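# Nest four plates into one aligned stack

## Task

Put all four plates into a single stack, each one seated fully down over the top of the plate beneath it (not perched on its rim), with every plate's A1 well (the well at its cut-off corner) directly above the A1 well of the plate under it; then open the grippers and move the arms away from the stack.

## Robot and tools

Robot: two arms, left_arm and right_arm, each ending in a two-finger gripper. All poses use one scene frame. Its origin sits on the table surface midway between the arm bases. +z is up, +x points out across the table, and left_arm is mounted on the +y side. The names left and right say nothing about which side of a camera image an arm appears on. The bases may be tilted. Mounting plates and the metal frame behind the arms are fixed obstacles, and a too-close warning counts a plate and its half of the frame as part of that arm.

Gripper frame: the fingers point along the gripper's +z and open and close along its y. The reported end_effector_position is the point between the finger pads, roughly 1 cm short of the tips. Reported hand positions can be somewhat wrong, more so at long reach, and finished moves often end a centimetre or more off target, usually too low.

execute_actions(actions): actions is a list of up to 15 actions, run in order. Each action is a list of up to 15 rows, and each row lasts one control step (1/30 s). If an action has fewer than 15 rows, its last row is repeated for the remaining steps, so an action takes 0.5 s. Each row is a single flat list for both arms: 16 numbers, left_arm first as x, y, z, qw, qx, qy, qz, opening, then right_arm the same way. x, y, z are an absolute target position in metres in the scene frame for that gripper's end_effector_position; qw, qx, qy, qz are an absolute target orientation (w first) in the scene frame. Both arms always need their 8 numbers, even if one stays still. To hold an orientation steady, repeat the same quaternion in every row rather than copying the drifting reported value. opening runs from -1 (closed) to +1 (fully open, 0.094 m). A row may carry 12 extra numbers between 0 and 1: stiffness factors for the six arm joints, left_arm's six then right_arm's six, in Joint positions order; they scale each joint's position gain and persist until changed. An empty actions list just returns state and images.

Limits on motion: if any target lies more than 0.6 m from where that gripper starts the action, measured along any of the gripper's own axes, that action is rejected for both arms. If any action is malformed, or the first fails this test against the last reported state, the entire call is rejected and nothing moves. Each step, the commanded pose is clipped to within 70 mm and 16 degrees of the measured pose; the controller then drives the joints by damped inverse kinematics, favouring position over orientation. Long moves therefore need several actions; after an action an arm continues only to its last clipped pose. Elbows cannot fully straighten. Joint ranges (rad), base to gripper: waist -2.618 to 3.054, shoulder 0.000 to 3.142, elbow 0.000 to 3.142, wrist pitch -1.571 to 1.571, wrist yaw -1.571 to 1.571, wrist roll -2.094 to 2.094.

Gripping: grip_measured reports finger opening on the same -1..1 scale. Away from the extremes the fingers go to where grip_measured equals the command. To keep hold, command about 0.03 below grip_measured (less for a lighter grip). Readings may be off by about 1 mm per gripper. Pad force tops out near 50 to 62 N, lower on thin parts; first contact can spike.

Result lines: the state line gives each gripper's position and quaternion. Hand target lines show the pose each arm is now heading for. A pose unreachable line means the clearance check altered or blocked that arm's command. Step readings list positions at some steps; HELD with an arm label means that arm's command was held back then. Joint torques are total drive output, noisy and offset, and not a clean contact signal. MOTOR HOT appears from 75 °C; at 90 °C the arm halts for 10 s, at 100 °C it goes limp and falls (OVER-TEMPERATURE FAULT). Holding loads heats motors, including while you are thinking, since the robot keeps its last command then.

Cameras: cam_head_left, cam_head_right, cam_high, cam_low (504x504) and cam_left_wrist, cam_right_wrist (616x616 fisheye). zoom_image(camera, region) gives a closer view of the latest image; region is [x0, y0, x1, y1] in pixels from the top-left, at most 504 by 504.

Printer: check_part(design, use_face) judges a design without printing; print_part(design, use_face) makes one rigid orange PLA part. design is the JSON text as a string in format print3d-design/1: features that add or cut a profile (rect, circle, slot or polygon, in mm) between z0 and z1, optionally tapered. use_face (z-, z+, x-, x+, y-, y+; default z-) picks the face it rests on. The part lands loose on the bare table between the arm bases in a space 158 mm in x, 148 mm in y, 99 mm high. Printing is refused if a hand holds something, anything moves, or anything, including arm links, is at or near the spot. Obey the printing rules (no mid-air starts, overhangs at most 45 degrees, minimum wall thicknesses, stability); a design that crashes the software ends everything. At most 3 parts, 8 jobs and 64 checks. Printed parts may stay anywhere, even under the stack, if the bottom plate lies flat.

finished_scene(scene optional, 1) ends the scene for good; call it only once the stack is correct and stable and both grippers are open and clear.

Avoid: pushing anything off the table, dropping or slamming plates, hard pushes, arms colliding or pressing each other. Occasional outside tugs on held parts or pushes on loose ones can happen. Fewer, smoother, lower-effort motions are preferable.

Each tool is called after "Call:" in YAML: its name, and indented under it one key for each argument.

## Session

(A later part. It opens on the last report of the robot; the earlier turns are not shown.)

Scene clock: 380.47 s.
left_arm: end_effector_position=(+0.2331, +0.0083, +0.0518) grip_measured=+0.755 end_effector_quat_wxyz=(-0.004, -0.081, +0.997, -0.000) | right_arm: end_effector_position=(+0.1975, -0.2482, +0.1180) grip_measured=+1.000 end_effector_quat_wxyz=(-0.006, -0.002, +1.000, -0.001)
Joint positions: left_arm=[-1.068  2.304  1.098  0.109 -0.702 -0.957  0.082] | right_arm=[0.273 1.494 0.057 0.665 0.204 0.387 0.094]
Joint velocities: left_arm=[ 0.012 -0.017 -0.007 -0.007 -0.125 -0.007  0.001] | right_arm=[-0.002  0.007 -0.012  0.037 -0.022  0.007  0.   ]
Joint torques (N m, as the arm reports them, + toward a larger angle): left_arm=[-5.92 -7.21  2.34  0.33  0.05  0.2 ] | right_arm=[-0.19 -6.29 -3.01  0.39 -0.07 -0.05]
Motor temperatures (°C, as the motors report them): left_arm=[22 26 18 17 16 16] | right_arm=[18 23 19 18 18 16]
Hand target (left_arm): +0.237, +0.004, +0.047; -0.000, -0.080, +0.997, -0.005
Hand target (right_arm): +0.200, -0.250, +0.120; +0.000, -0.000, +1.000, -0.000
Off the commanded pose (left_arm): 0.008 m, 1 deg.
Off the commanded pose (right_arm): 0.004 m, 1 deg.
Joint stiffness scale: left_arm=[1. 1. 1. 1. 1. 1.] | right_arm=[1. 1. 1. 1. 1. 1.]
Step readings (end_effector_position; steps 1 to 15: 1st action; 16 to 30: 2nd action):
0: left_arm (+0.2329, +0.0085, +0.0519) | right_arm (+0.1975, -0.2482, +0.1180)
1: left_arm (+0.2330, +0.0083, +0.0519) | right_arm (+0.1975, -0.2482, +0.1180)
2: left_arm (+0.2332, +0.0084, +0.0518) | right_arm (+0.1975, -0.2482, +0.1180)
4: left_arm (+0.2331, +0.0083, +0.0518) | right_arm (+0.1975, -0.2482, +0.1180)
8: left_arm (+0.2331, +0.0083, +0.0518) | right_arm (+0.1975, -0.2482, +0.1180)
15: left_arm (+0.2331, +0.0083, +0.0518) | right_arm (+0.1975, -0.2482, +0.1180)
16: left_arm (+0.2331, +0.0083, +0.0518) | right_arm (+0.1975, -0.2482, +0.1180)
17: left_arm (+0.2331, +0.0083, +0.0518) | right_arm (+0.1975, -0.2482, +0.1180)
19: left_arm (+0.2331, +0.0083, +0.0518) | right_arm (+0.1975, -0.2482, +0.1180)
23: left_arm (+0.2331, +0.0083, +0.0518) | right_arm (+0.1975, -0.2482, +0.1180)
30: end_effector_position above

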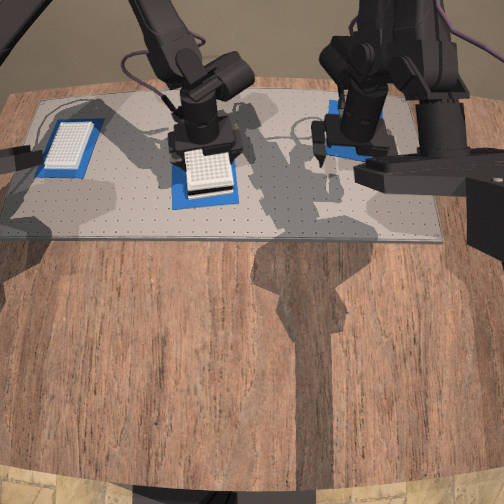

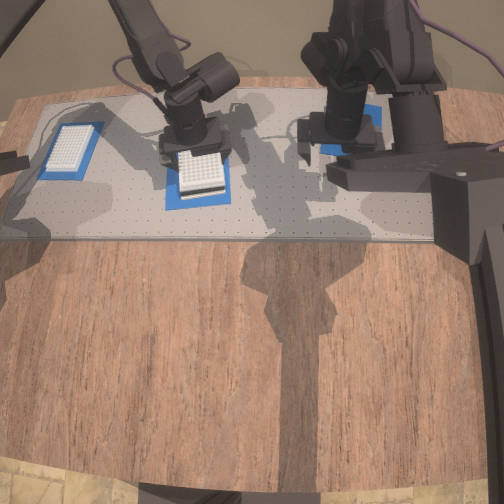

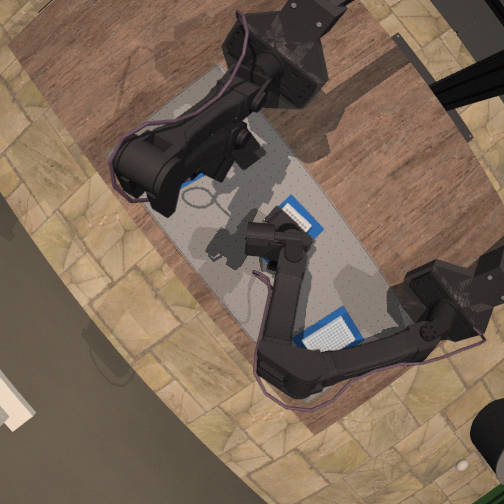

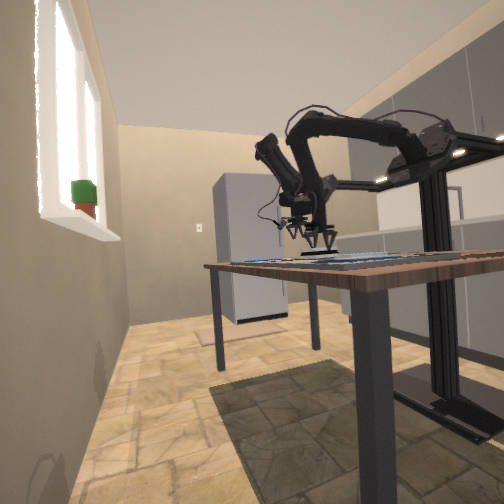

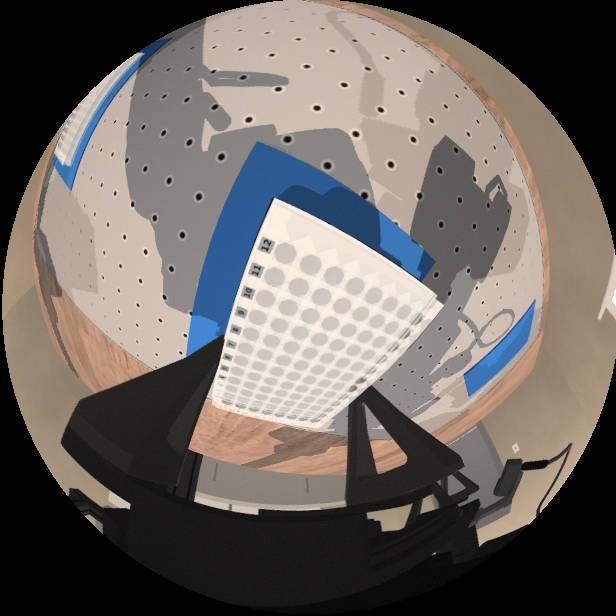

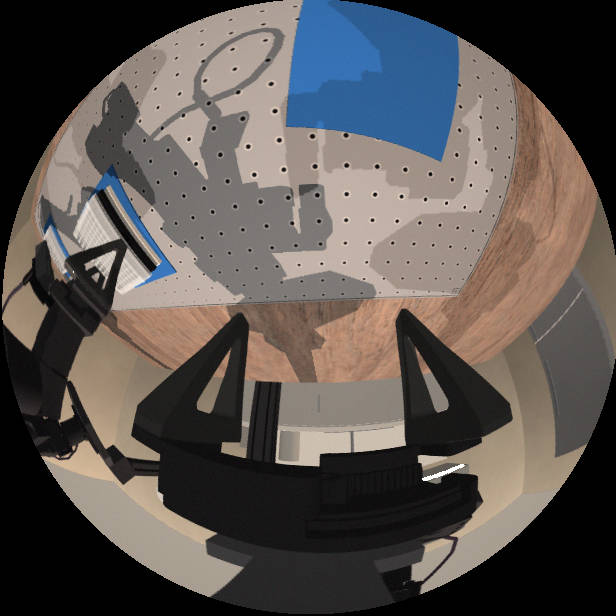

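Call:
execute_actions:
  actions:
    - [[0.235,0.006,0.051,0,-0.08,0.997,-0.005,0.72,0.2,-0.25,0.12,0,0,1,0,1]]
    - [[0.235,0.006,0.051,0,-0.08,0.997,-0.005,1,0.2,-0.25,0.12,0,0,1,0,1]]
    - [[0.235,0.008,0.085,0,-0.08,0.997,0,1,0.2,-0.25,0.12,0,0,1,0,1]]
    - [[0.26,0.06,0.12,0,-0.04,0.999,0,1,0.2,-0.25,0.12,0,0,1,0,1]]
    - [[0.3,0.2,0.12,0,0,1,0,1,0.2,-0.25,0.12,0,0,1,0,1]]
    - [[0.32,0.326,0.09,0,0.035,0.999,0,1,0.2,-0.25,0.12,0,0,1,0,1]]
    - [[0.32,0.326,0.06,0,0.035,0.999,0,1,0.2,-0.15,0.07,0,0,1,0,1]]

Call:
zoom_image:
  camera: "cam_head_left"
  region: [160,115,250,215]

Call:
zoom_image:
  camera: "cam_right_wrist"
  region: [30,150,230,350]

Call:
zoom_image:
  camera: "cam_high"
  region: [240,190,330,280]

Scene clock: 393.20 s.
left_arm: end_effector_position=(+0.3040, +0.3228, +0.0619) grip_measured=+1.000 end_effector_quat_wxyz=(-0.023, +0.036, +0.999, -0.002) | right_arm: end_effector_position=(+0.1985, -0.1505, +0.0723) grip_measured=+1.000 end_effector_quat_wxyz=(-0.005, -0.006, +1.000, +0.011)
Joint positions: left_arm=[-0.087  1.65   0.498  0.366 -0.07   0.108  0.094] | right_arm=[0.612 1.861 0.385 0.641 0.422 0.631 0.094]
Joint velocities: left_arm=[-0.002 -0.007 -0.012  0.095  0.007  0.007  0.   ] | right_arm=[-0.002 -0.002  0.007 -0.007  0.154  0.11   0.   ]
Joint torques (N m, as the arm reports them, + toward a larger angle): left_arm=[ 0.33 -7.83  1.17  0.3   0.06  0.06] | right_arm=[ 3.26 -5.13  0.3   0.18  0.08  0.06]
Motor temperatures (°C, as the motors report them): left_arm=[21 26 18 17 16 16] | right_arm=[18 23 19 18 18 16]
Hand target (left_arm): +0.320, +0.326, +0.061; -0.000, +0.035, +0.999, -0.000
Hand target (right_arm): +0.200, -0.150, +0.070; +0.000, -0.001, +1.000, -0.000
Off the commanded pose (left_arm): 0.016 m, 3 deg.
Off the commanded pose (right_arm): 0.003 m, 2 deg.
Joint stiffness scale: left_arm=[1. 1. 1. 1. 1. 1.] | right_arm=[1. 1. 1. 1. 1. 1.]
Step readings (end_effector_position; steps 1 to 15: 1st action; 16 to 30: 2nd action; 31 to 45: 3rd action; 46 to 60: 4th action; 61 to 75: 5th action; 76 to 90: 6th action; 91 to 105: 7th action):
0: left_arm (+0.2331, +0.0083, +0.0518) | right_arm (+0.1975, -0.2482, +0.1180)
1: left_arm (+0.2331, +0.0083, +0.0518) | right_arm (+0.1975, -0.2482, +0.1180)
2: left_arm (+0.2331, +0.0083, +0.0518) | right_arm (+0.1975, -0.2482, +0.1180)
4: left_arm (+0.2331, +0.0083, +0.0518) | right_arm (+0.1975, -0.2482, +0.1180)
8: left_arm (+0.2331, +0.0083, +0.0518) | right_arm (+0.1975, -0.2482, +0.1180)
15: left_arm (+0.2331, +0.0083, +0.0518) | right_arm (+0.1975, -0.2482, +0.1180)
16: left_arm (+0.2331, +0.0082, +0.0518) | right_arm (+0.1975, -0.2482, +0.1180)
17: left_arm (+0.2335, +0.0080, +0.0516) | right_arm (+0.1975, -0.2482, +0.1180)
19: left_arm (+0.2342, +0.0085, +0.0510) | right_arm (+0.1975, -0.2482, +0.1180)
23: left_arm (+0.2352, +0.0092, +0.0502) | right_arm (+0.1975, -0.2482, +0.1180)
30: left_arm (+0.2354, +0.0089, +0.0502) | right_arm (+0.1975, -0.2482, +0.1180)
31: left_arm (+0.2356, +0.0092, +0.0519) | right_arm (+0.1975, -0.2482, +0.1180)
32: left_arm (+0.2351, +0.0111, +0.0555) | right_arm (+0.1975, -0.2482, +0.1180)
34: left_arm (+0.2371, +0.0104, +0.0648) | right_arm (+0.1975, -0.2482, +0.1180)
38: left_arm (+0.2435, +0.0032, +0.0763) | right_arm (+0.1975, -0.2482, +0.1180)
45: left_arm (+0.2421, +0.0059, +0.0770) | right_arm (+0.1975, -0.2482, +0.1180)
46: left_arm (+0.2422, +0.0091, +0.0797) | right_arm (+0.1975, -0.2482, +0.1180)
47: left_arm (+0.2411, +0.0205, +0.0865) | right_arm (+0.1975, -0.2482, +0.1180)
49: left_arm (+0.2465, +0.0446, +0.1010) | right_arm (+0.1975, -0.2482, +0.1180)
53: left_arm (+0.2683, +0.0539, +0.1160) | right_arm (+0.1975, -0.2482, +0.1180)
60: left_arm (+0.2707, +0.0534, +0.1179) | right_arm (+0.1975, -0.2482, +0.1180)
61: left_arm (+0.2706, +0.0573, +0.1174) | right_arm (+0.1975, -0.2482, +0.1180)
62: left_arm (+0.2705, +0.0695, +0.1178) | right_arm (+0.1975, -0.2482, +0.1180)
64: left_arm (+0.2756, +0.1099, +0.1155) | right_arm (+0.1975, -0.2482, +0.1180)
68: left_arm (+0.2922, +0.1948, +0.1139) | right_arm (+0.1975, -0.2482, +0.1180)
75: left_arm (+0.3032, +0.2035, +0.1194) | right_arm (+0.1975, -0.2482, +0.1180)
76: left_arm (+0.3031, +0.2061, +0.1175) | right_arm (+0.1975, -0.2482, +0.1180)
77: left_arm (+0.3046, +0.2199, +0.1138) | right_arm (+0.1975, -0.2482, +0.1180)
79: left_arm (+0.3091, +0.2667, +0.1054) | right_arm (+0.1975, -0.2482, +0.1180)
83: left_arm (+0.3153, +0.3420, +0.0957) | right_arm (+0.1975, -0.2482, +0.1180)
90: left_arm (+0.3228, +0.3278, +0.0923) | right_arm (+0.1975, -0.2482, +0.1180)
91: left_arm (+0.3227, +0.3261, +0.0897) | right_arm (+0.1970, -0.2433, +0.1168)
92: left_arm (+0.3225, +0.3256, +0.0838) | right_arm (+0.1924, -0.2256, +0.1136)
94: left_arm (+0.3111, +0.3255, +0.0714) | right_arm (+0.1899, -0.1837, +0.1045)
98: left_arm (+0.2951, +0.3241, +0.0625) | right_arm (+0.1984, -0.1394, +0.0796)
105: end_effector_position above

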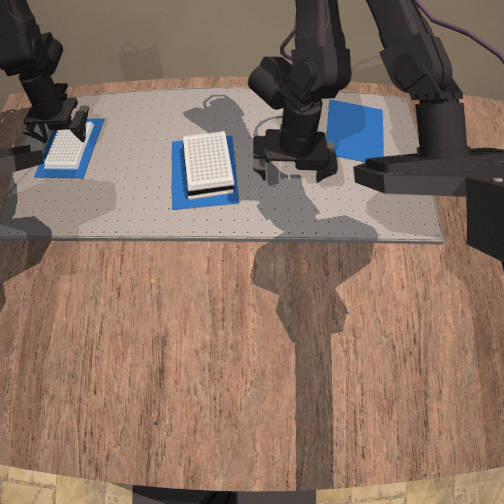

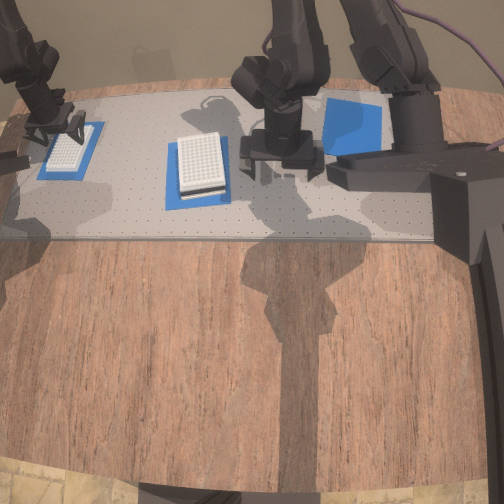

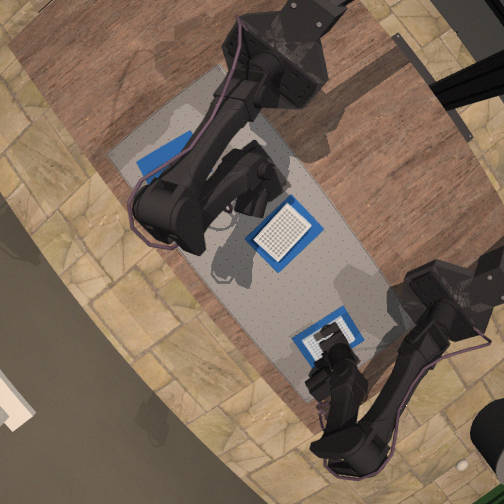

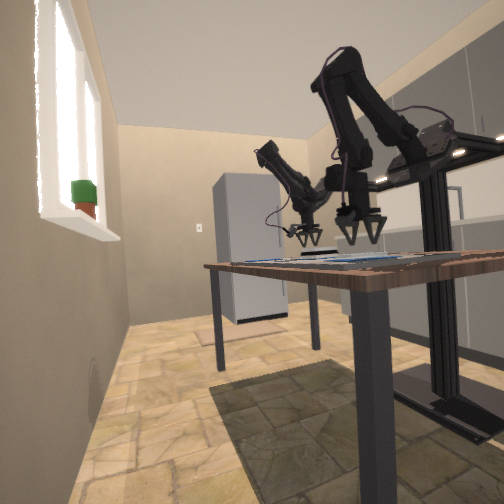

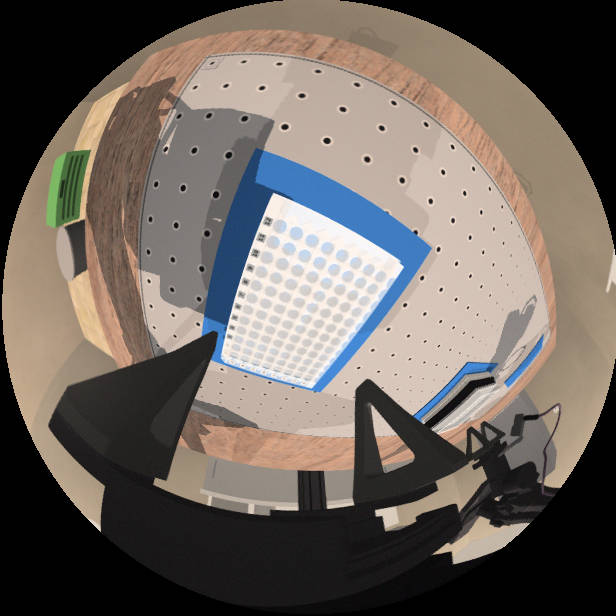

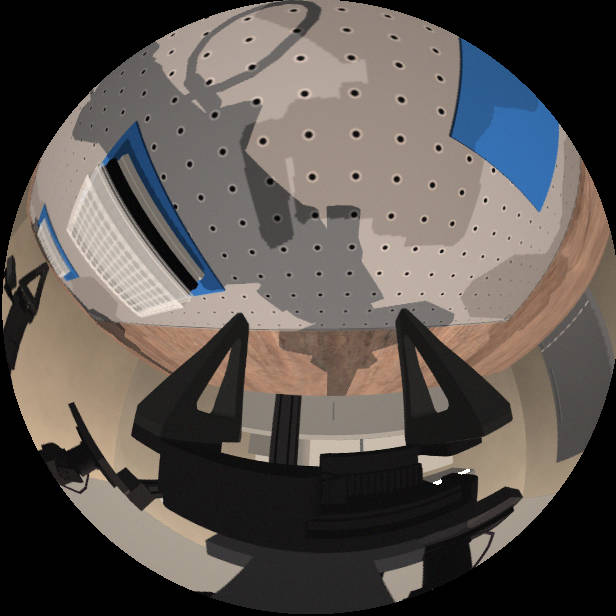

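Region (160, 115, 250, 215) of cam_head_left's 504x504 image, scaled by 5.040, with more detail than that image has; it fills the left 454 columns of this view, and the rest is white.

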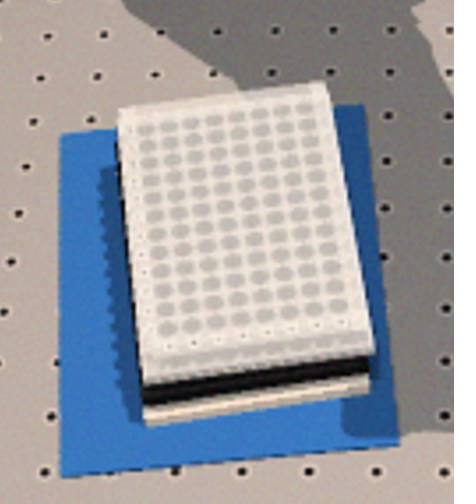

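Region (30, 150, 230, 350) of cam_right_wrist's 616x616 image, scaled by 2.520, with more detail than that image has.

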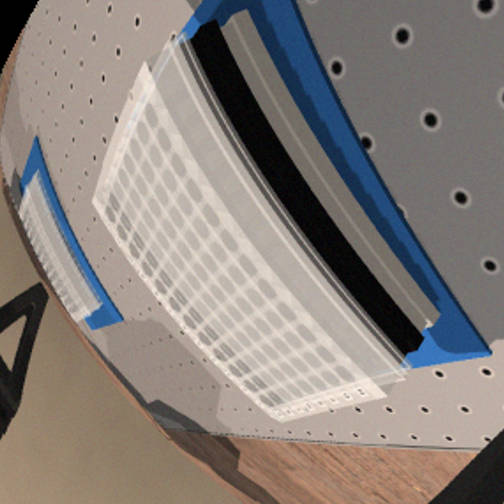

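Region (240, 190, 330, 280) of cam_high's 504x504 image, scaled by 5.600, with more detail than that image has.

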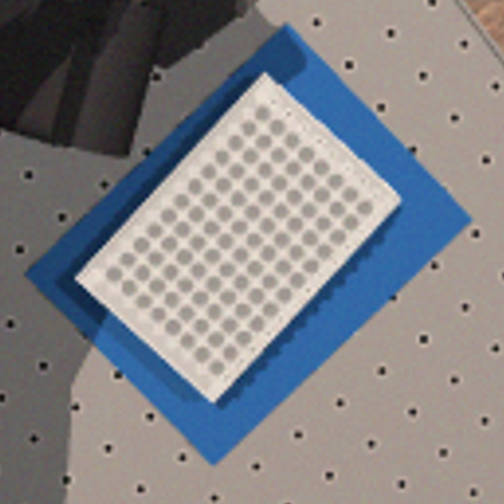

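Call:
execute_actions:
  actions:
    - [[0.28,0.15,0.11,0,-0.04,0.999,0,1,0.2,-0.25,0.12,0,0,1,0,1]]
    - [[0.235,0.02,0.10,0,-0.08,0.997,0,1,0.2,-0.25,0.12,0,0,1,0,1]]
    - [[0.235,0.004,0.08,0,-0.08,0.997,0,1,0.2,-0.25,0.12,0,0,1,0,1]]
    - [[0.235,0.0,0.068,0,-0.08,0.997,0,1,0.2,-0.25,0.12,0,0,1,0,1]]

Scene clock: 401.80 s.
left_arm: end_effector_position=(+0.2287, +0.0097, +0.0665) grip_measured=+1.000 end_effector_quat_wxyz=(-0.008, -0.078, +0.997, +0.008) | right_arm: end_effector_position=(+0.2017, -0.2466, +0.1182) grip_measured=+1.000 end_effector_quat_wxyz=(+0.003, +0.000, +1.000, +0.003)
Joint positions: left_arm=[-1.101  2.271  1.087  0.039 -0.721 -1.005  0.094] | right_arm=[0.272 1.494 0.055 0.688 0.203 0.388 0.094]
Joint velocities: left_arm=[-0.007 -0.007  0.012 -0.037 -0.022 -0.037  0.   ] | right_arm=[-0.002  0.002 -0.012  0.022 -0.037  0.007  0.   ]
Joint torques (N m, as the arm reports them, + toward a larger angle): left_arm=[-7.04 -7.9   3.12  0.13 -0.05  0.06] | right_arm=[-0.17 -6.34 -2.82  0.21 -0.07 -0.06]
Motor temperatures (°C, as the motors report them): left_arm=[21 26 18 17 16 16] | right_arm=[18 23 19 18 18 16]
Hand target (left_arm): +0.235, +0.000, +0.068; -0.000, -0.080, +0.997, -0.000
Hand target (right_arm): +0.200, -0.250, +0.120; +0.000, +0.000, +1.000, +0.000
Off the commanded pose (left_arm): 0.012 m, 1 deg.
Off the commanded pose (right_arm): 0.004 m, 0 deg.
Joint stiffness scale: left_arm=[1. 1. 1. 1. 1. 1.] | right_arm=[1. 1. 1. 1. 1. 1.]
Step readings (end_effector_position; steps 1 to 15: 1st action; 16 to 30: 2nd action; 31 to 45: 3rd action; 46 to 60: 4th action):
0: left_arm (+0.3062, +0.3224, +0.0618) | right_arm (+0.2005, -0.1534, +0.0722)
1: left_arm (+0.3061, +0.3189, +0.0627) | right_arm (+0.2004, -0.1567, +0.0742)
2: left_arm (+0.3054, +0.3058, +0.0654) | right_arm (+0.2021, -0.1688, +0.0794)
4: left_arm (+0.3009, +0.2620, +0.0733) | right_arm (+0.2017, -0.2083, +0.0912)
8: left_arm (+0.2881, +0.1703, +0.1020) | right_arm (+0.1942, -0.2593, +0.1128)
15: left_arm (+0.2782, +0.1439, +0.1126) | right_arm (+0.2069, -0.2503, +0.1181)
16: left_arm (+0.2778, +0.1422, +0.1116) | right_arm (+0.2065, -0.2496, +0.1181)
17: left_arm (+0.2751, +0.1306, +0.1104) | right_arm (+0.2058, -0.2489, +0.1181)
19: left_arm (+0.2604, +0.0939, +0.1095) | right_arm (+0.2046, -0.2479, +0.1181)
23: left_arm (+0.2313, +0.0257, +0.1043) | right_arm (+0.2029, -0.2470, +0.1181)
30: left_arm (+0.2344, +0.0179, +0.0982) | right_arm (+0.2021, -0.2466, +0.1181)
31: left_arm (+0.2353, +0.0173, +0.0967) | right_arm (+0.2020, -0.2465, +0.1181)
32: left_arm (+0.2364, +0.0130, +0.0927) | right_arm (+0.2020, -0.2465, +0.1182)
34: left_arm (+0.2374, +0.0050, +0.0843) | right_arm (+0.2019, -0.2466, +0.1182)
38: left_arm (+0.2319, +0.0070, +0.0786) | right_arm (+0.2017, -0.2466, +0.1182)
45: left_arm (+0.2291, +0.0101, +0.0785) | right_arm (+0.2016, -0.2466, +0.1182)
46: left_arm (+0.2292, +0.0097, +0.0776) | right_arm (+0.2016, -0.2466, +0.1182)
47: left_arm (+0.2298, +0.0082, +0.0755) | right_arm (+0.2017, -0.2466, +0.1182)
49: left_arm (+0.2302, +0.0068, +0.0708) | right_arm (+0.2017, -0.2466, +0.1182)
53: left_arm (+0.2288, +0.0096, +0.0666) | right_arm (+0.2017, -0.2466, +0.1182)
60: end_effector_position above

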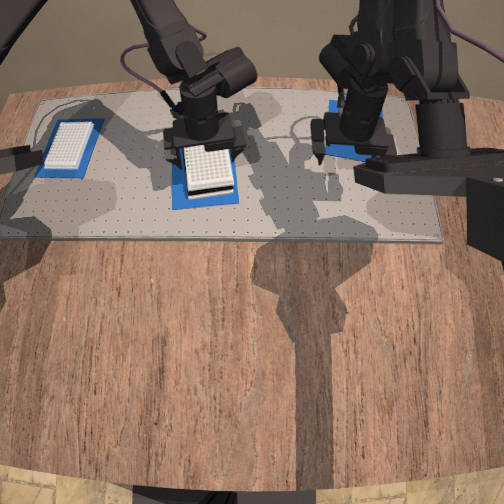

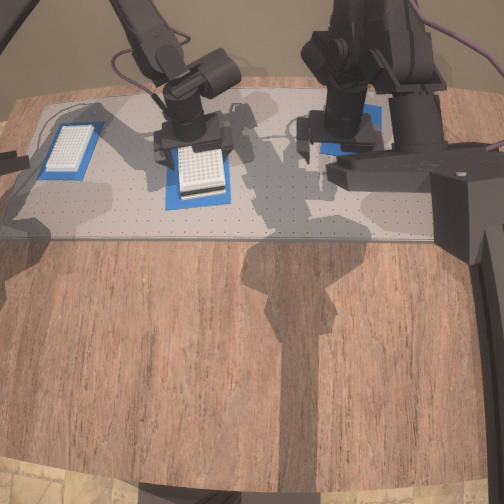

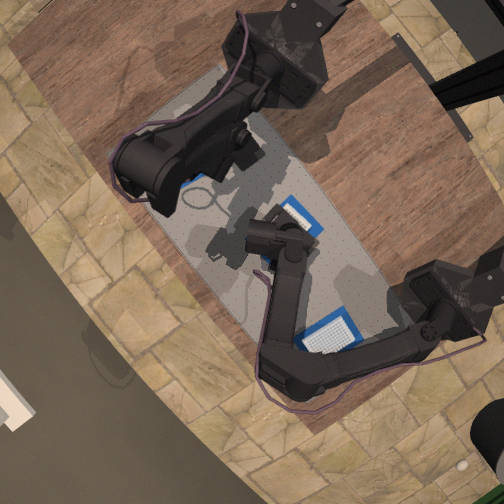

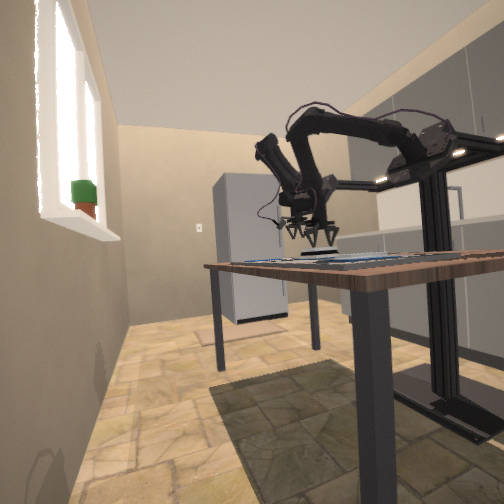

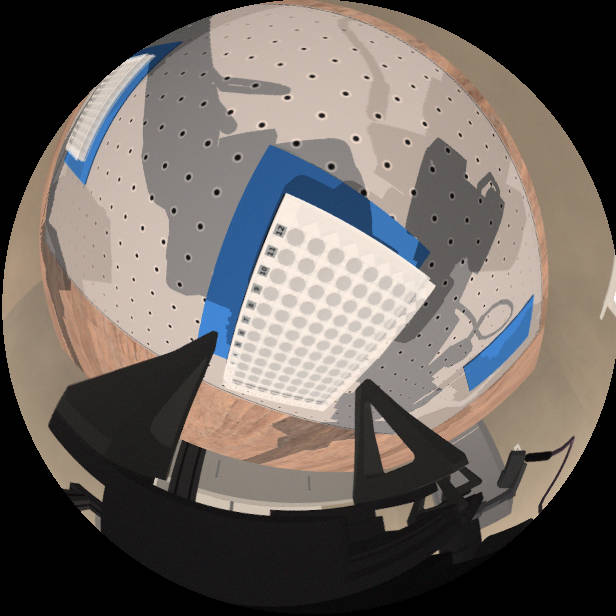

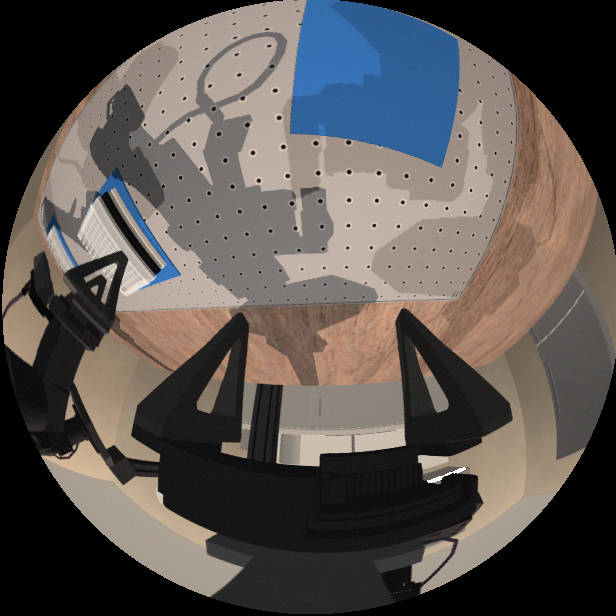

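Call:
execute_actions:
  actions:
    - [[0.237,-0.002,0.06,0,-0.08,0.997,0,1,0.2,-0.25,0.12,0,0,1,0,1]]
    - [[0.237,-0.002,0.052,0,-0.08,0.997,0,1,0.2,-0.25,0.12,0,0,1,0,1]]
    - [[0.237,-0.002,0.046,0,-0.08,0.997,0,1,0.2,-0.25,0.12,0,0,1,0,1]]
    - [[0.237,-0.002,0.040,0,-0.08,0.997,0,1,0.2,-0.25,0.12,0,0,1,0,1]]
    - [[0.237,-0.002,0.035,0,-0.08,0.997,0,1,0.2,-0.25,0.12,0,0,1,0,1]]

Scene clock: 408.20 s.
left_arm: end_effector_position=(+0.2302, +0.0087, +0.0348) grip_measured=+1.000 end_effector_quat_wxyz=(-0.009, -0.075, +0.997, +0.010) | right_arm: end_effector_position=(+0.2016, -0.2466, +0.1182) grip_measured=+1.000 end_effector_quat_wxyz=(+0.003, -0.000, +1.000, +0.003)
Joint positions: left_arm=[-1.046  2.363  1.146  0.108 -0.699 -0.938  0.094] | right_arm=[0.272 1.494 0.055 0.688 0.203 0.387 0.094]
Joint velocities: left_arm=[-0.002  0.002 -0.007 -0.007 -0.007 -0.037  0.   ] | right_arm=[-0.007  0.007 -0.007 -0.022 -0.051 -0.037  0.   ]
Joint torques (N m, as the arm reports them, + toward a larger angle): left_arm=[-6.97 -7.91  2.89  0.22 -0.01  0.04] | right_arm=[-0.22 -6.31 -2.82  0.2  -0.06 -0.04]
Motor temperatures (°C, as the motors report them): left_arm=[21 26 18 17 16 16] | right_arm=[18 23 19 18 18 16]
Hand target (left_arm): +0.237, -0.002, +0.035; -0.000, -0.080, +0.997, +0.000
Hand target (right_arm): +0.200, -0.250, +0.120; +0.000, +0.000, +1.000, +0.000
Off the commanded pose (left_arm): 0.013 m, 2 deg.
Off the commanded pose (right_arm): 0.004 m, 0 deg.
Joint stiffness scale: left_arm=[1. 1. 1. 1. 1. 1.] | right_arm=[1. 1. 1. 1. 1. 1.]
Step readings (end_effector_position; steps 1 to 15: 1st action; 16 to 30: 2nd action; 31 to 45: 3rd action; 46 to 60: 4th action; 61 to 75: 5th action):
0: left_arm (+0.2287, +0.0097, +0.0665) | right_arm (+0.2017, -0.2466, +0.1182)
1: left_arm (+0.2291, +0.0092, +0.0660) | right_arm (+0.2017, -0.2466, +0.1182)
2: left_arm (+0.2296, +0.0083, +0.0646) | right_arm (+0.2016, -0.2466, +0.1182)
4: left_arm (+0.2308, +0.0072, +0.0618) | right_arm (+0.2016, -0.2466, +0.1182)
8: left_arm (+0.2312, +0.0086, +0.0593) | right_arm (+0.2016, -0.2466, +0.1182)
15: left_arm (+0.2310, +0.0086, +0.0593) | right_arm (+0.2016, -0.2466, +0.1182)
16: left_arm (+0.2309, +0.0086, +0.0587) | right_arm (+0.2016, -0.2466, +0.1182)
17: left_arm (+0.2311, +0.0081, +0.0575) | right_arm (+0.2016, -0.2466, +0.1182)
19: left_arm (+0.2309, +0.0079, +0.0543) | right_arm (+0.2016, -0.2466, +0.1182)
23: left_arm (+0.2297, +0.0099, +0.0512) | right_arm (+0.2016, -0.2466, +0.1182)
30: left_arm (+0.2300, +0.0093, +0.0511) | right_arm (+0.2016, -0.2466, +0.1182)
31: left_arm (+0.2299, +0.0093, +0.0507) | right_arm (+0.2016, -0.2466, +0.1182)
32: left_arm (+0.2301, +0.0089, +0.0499) | right_arm (+0.2016, -0.2466, +0.1182)
34: left_arm (+0.2303, +0.0084, +0.0477) | right_arm (+0.2016, -0.2466, +0.1182)
38: left_arm (+0.2300, +0.0093, +0.0456) | right_arm (+0.2016, -0.2466, +0.1182)
45: left_arm (+0.2303, +0.0088, +0.0456) | right_arm (+0.2016, -0.2466, +0.1182)
46: left_arm (+0.2301, +0.0089, +0.0451) | right_arm (+0.2016, -0.2466, +0.1182)
47: left_arm (+0.2303, +0.0085, +0.0442) | right_arm (+0.2016, -0.2466, +0.1182)
49: left_arm (+0.2305, +0.0080, +0.0419) | right_arm (+0.2016, -0.2466, +0.1182)
53: left_arm (+0.2299, +0.0093, +0.0396) | right_arm (+0.2016, -0.2466, +0.1182)
60: left_arm (+0.2301, +0.0089, +0.0396) | right_arm (+0.2016, -0.2466, +0.1182)
61: left_arm (+0.2301, +0.0090, +0.0391) | right_arm (+0.2016, -0.2466, +0.1182)
62: left_arm (+0.2302, +0.0086, +0.0386) | right_arm (+0.2016, -0.2466, +0.1182)
64: left_arm (+0.2302, +0.0083, +0.0366) | right_arm (+0.2016, -0.2466, +0.1182)
68: left_arm (+0.2300, +0.0091, +0.0348) | right_arm (+0.2016, -0.2466, +0.1182)
75: end_effector_position above

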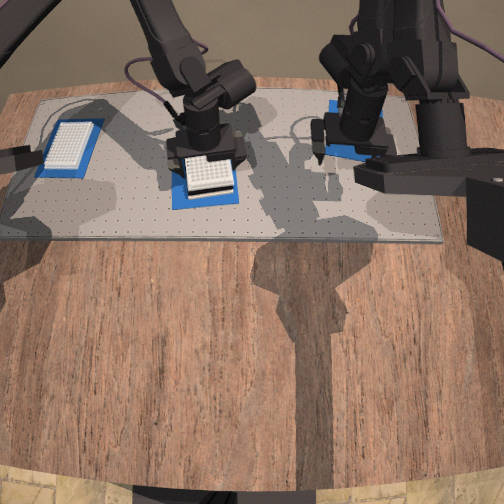

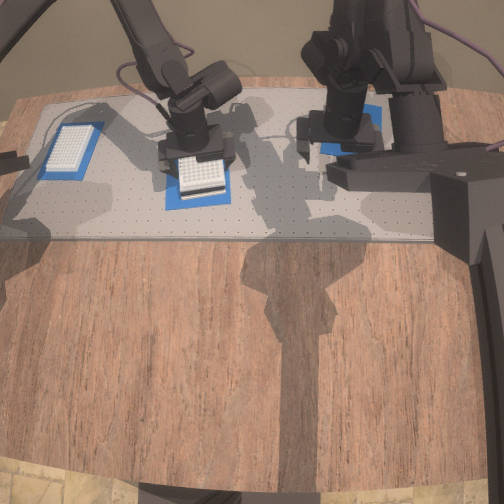

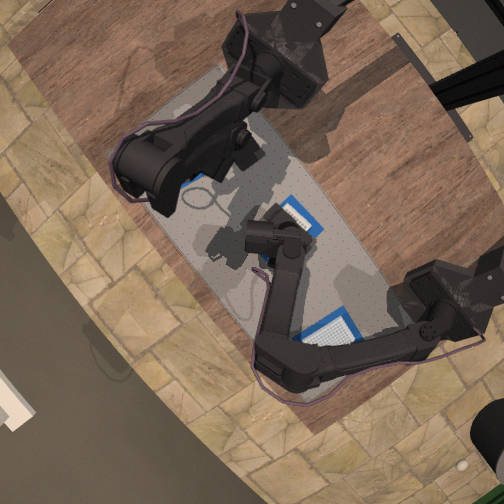

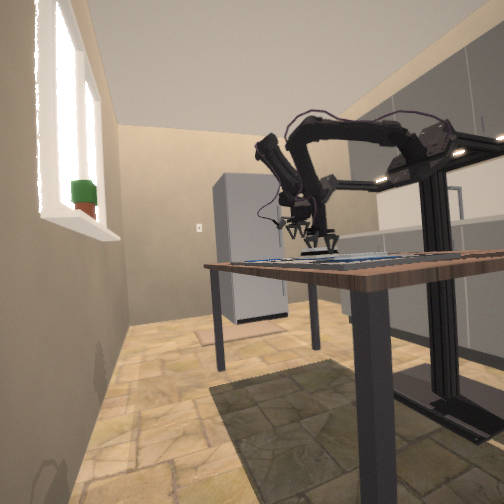

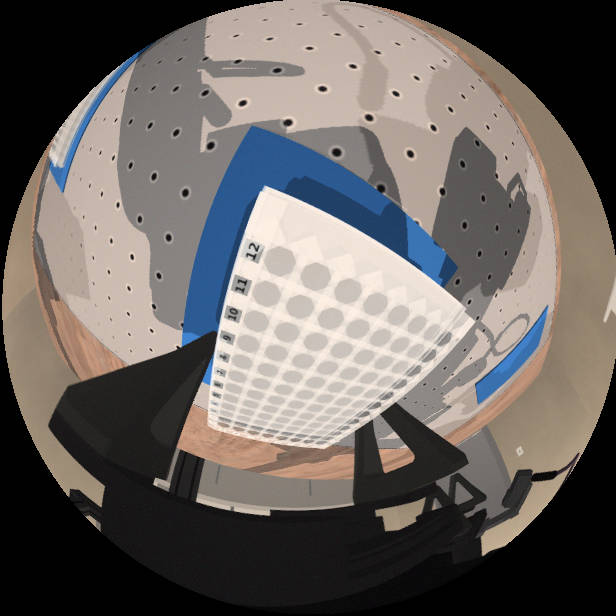

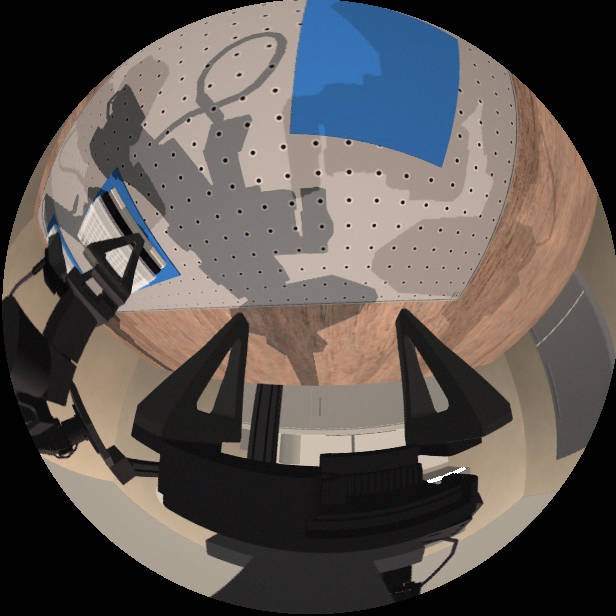

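Call:
execute_actions:
  actions:
    - [[0.237,-0.002,0.031,0,-0.08,0.997,-0.008,1,0.2,-0.25,0.12,0,0,1,0,1]]
    - [[0.237,-0.002,0.031,0,-0.08,0.997,-0.008,0.86,0.2,-0.25,0.12,0,0,1,0,1]]
    - [[0.237,-0.002,0.031,0,-0.08,0.997,-0.008,0.78,0.2,-0.25,0.12,0,0,1,0,1]]
    - [[0.237,-0.002,0.031,0,-0.08,0.997,-0.008,1,0.2,-0.25,0.12,0,0,1,0,1]]

Call:
zoom_image:
  camera: "cam_head_left"
  region: [165,150,245,210]

Call:
zoom_image:
  camera: "cam_right_wrist"
  region: [60,160,190,300]

Scene clock: 419.13 s.
left_arm: end_effector_position=(+0.2340, +0.0054, +0.0310) grip_measured=+1.000 end_effector_quat_wxyz=(-0.006, -0.079, +0.997, -0.001) | right_arm: end_effector_position=(+0.2016, -0.2466, +0.1182) grip_measured=+1.000 end_effector_quat_wxyz=(+0.003, -0.000, +1.000, +0.003)
Joint positions: left_arm=[-1.035  2.368  1.146  0.148 -0.684 -0.916  0.094] | right_arm=[0.272 1.494 0.055 0.688 0.203 0.387 0.094]
Joint velocities: left_arm=[-0.002 -0.012  0.012 -0.007  0.066  0.007  0.   ] | right_arm=[ 0.002 -0.022 -0.002 -0.007  0.037 -0.007  0.   ]
Joint torques (N m, as the arm reports them, + toward a larger angle): left_arm=[-6.98 -7.88  2.11  0.25 -0.01  0.05] | right_arm=[-0.19 -6.27 -2.82  0.22 -0.05 -0.04]
Motor temperatures (°C, as the motors report them): left_arm=[22 26 18 17 16 16] | right_arm=[18 23 19 18 18 16]
Hand target (left_arm): +0.237, -0.002, +0.031; -0.000, -0.080, +0.997, -0.008
Hand target (right_arm): +0.200, -0.250, +0.120; +0.000, +0.000, +1.000, +0.000
Off the commanded pose (left_arm): 0.008 m, 1 deg.
Off the commanded pose (right_arm): 0.004 m, 0 deg.
Joint stiffness scale: left_arm=[1. 1. 1. 1. 1. 1.] | right_arm=[1. 1. 1. 1. 1. 1.]
Step readings (end_effector_position; steps 1 to 15: 1st action; 16 to 30: 2nd action; 31 to 45: 3rd action; 46 to 60: 4th action):
0: left_arm (+0.2303, +0.0086, +0.0348) | right_arm (+0.2016, -0.2466, +0.1182)
1: left_arm (+0.2307, +0.0081, +0.0346) | right_arm (+0.2016, -0.2466, +0.1182)
2: left_arm (+0.2310, +0.0073, +0.0341) | right_arm (+0.2016, -0.2466, +0.1182)
4: left_arm (+0.2322, +0.0067, +0.0328) | right_arm (+0.2016, -0.2466, +0.1182)
8: left_arm (+0.2336, +0.0067, +0.0312) | right_arm (+0.2016, -0.2466, +0.1182)
15: left_arm (+0.2338, +0.0058, +0.0310) | right_arm (+0.2016, -0.2466, +0.1182)
16: left_arm (+0.2338, +0.0058, +0.0310) | right_arm (+0.2016, -0.2466, +0.1182)
17: left_arm (+0.2338, +0.0058, +0.0310) | right_arm (+0.2016, -0.2466, +0.1182)
19: left_arm (+0.2338, +0.0058, +0.0310) | right_arm (+0.2016, -0.2466, +0.1182)
23: left_arm (+0.2338, +0.0058, +0.0310) | right_arm (+0.2016, -0.2466, +0.1182)
30: left_arm (+0.2338, +0.0058, +0.0310) | right_arm (+0.2016, -0.2466, +0.1182)
31: left_arm (+0.2338, +0.0058, +0.0310) | right_arm (+0.2016, -0.2466, +0.1182)
32: left_arm (+0.2338, +0.0058, +0.0310) | right_arm (+0.2016, -0.2466, +0.1182)
34: left_arm (+0.2338, +0.0058, +0.0310) | right_arm (+0.2016, -0.2466, +0.1182)
38: left_arm (+0.2338, +0.0058, +0.0310) | right_arm (+0.2016, -0.2466, +0.1182)
45: left_arm (+0.2338, +0.0058, +0.0310) | right_arm (+0.2016, -0.2466, +0.1182)
46: left_arm (+0.2338, +0.0058, +0.0310) | right_arm (+0.2016, -0.2466, +0.1182)
47: left_arm (+0.2338, +0.0057, +0.0310) | right_arm (+0.2016, -0.2466, +0.1182)
49: left_arm (+0.2339, +0.0055, +0.0310) | right_arm (+0.2016, -0.2466, +0.1182)
53: left_arm (+0.2340, +0.0055, +0.0310) | right_arm (+0.2016, -0.2466, +0.1182)
60: end_effector_position above

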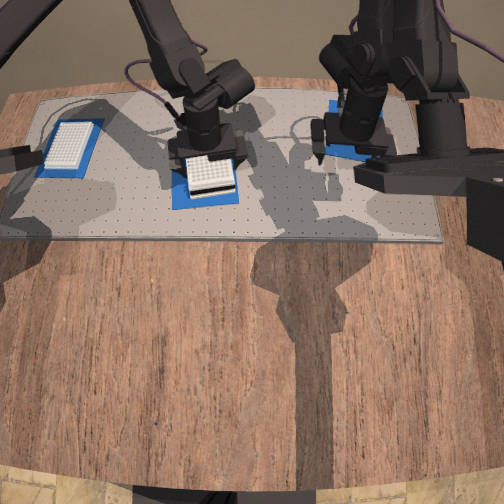

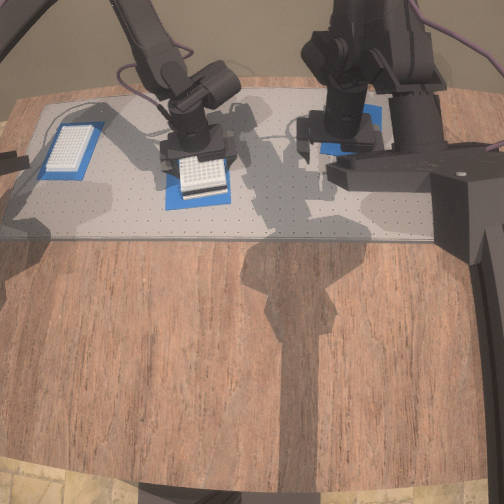

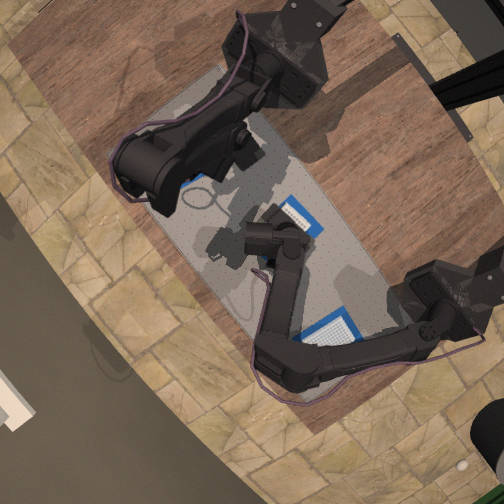

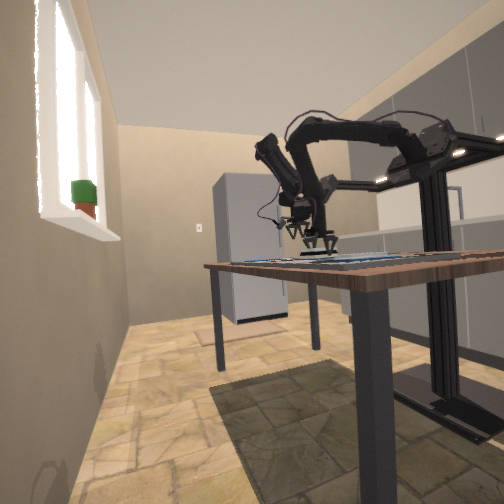

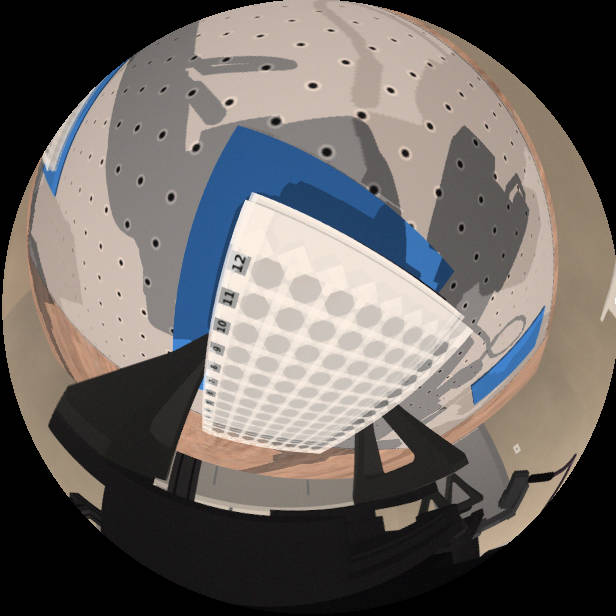

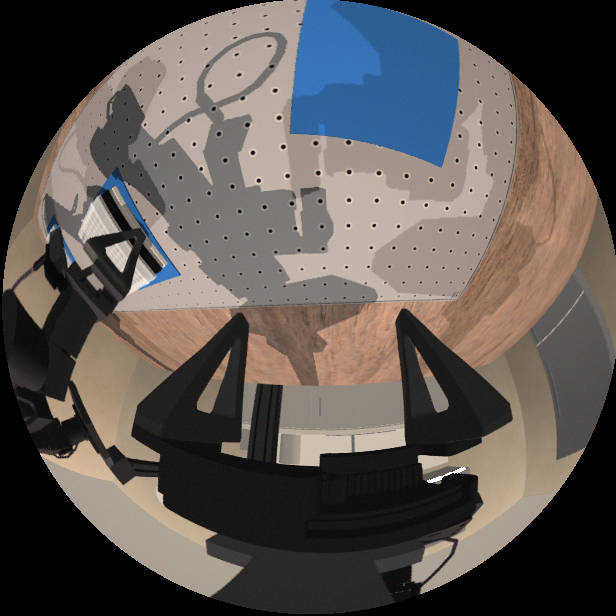

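Region (165, 150, 245, 210) of cam_head_left's 504x504 image, scaled by 6.300, with more detail than that image has; it fills the top 378 rows of this view, and the rest is white.

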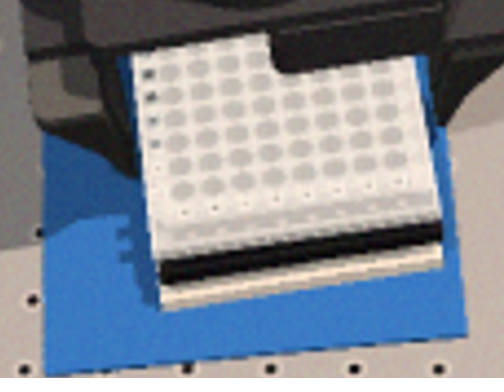

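Region (60, 160, 190, 300) of cam_right_wrist's 616x616 image, scaled by 3.600, with more detail than that image has; it fills the left 468 columns of this view, and the rest is white.

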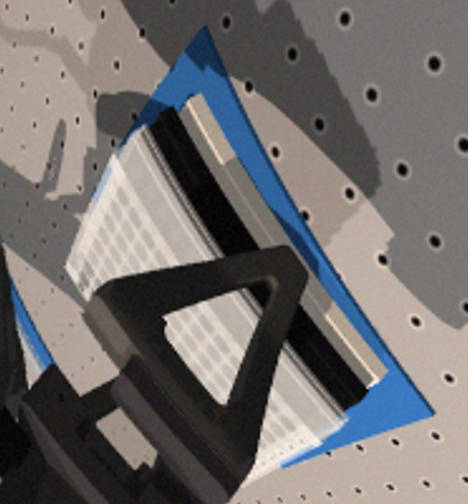

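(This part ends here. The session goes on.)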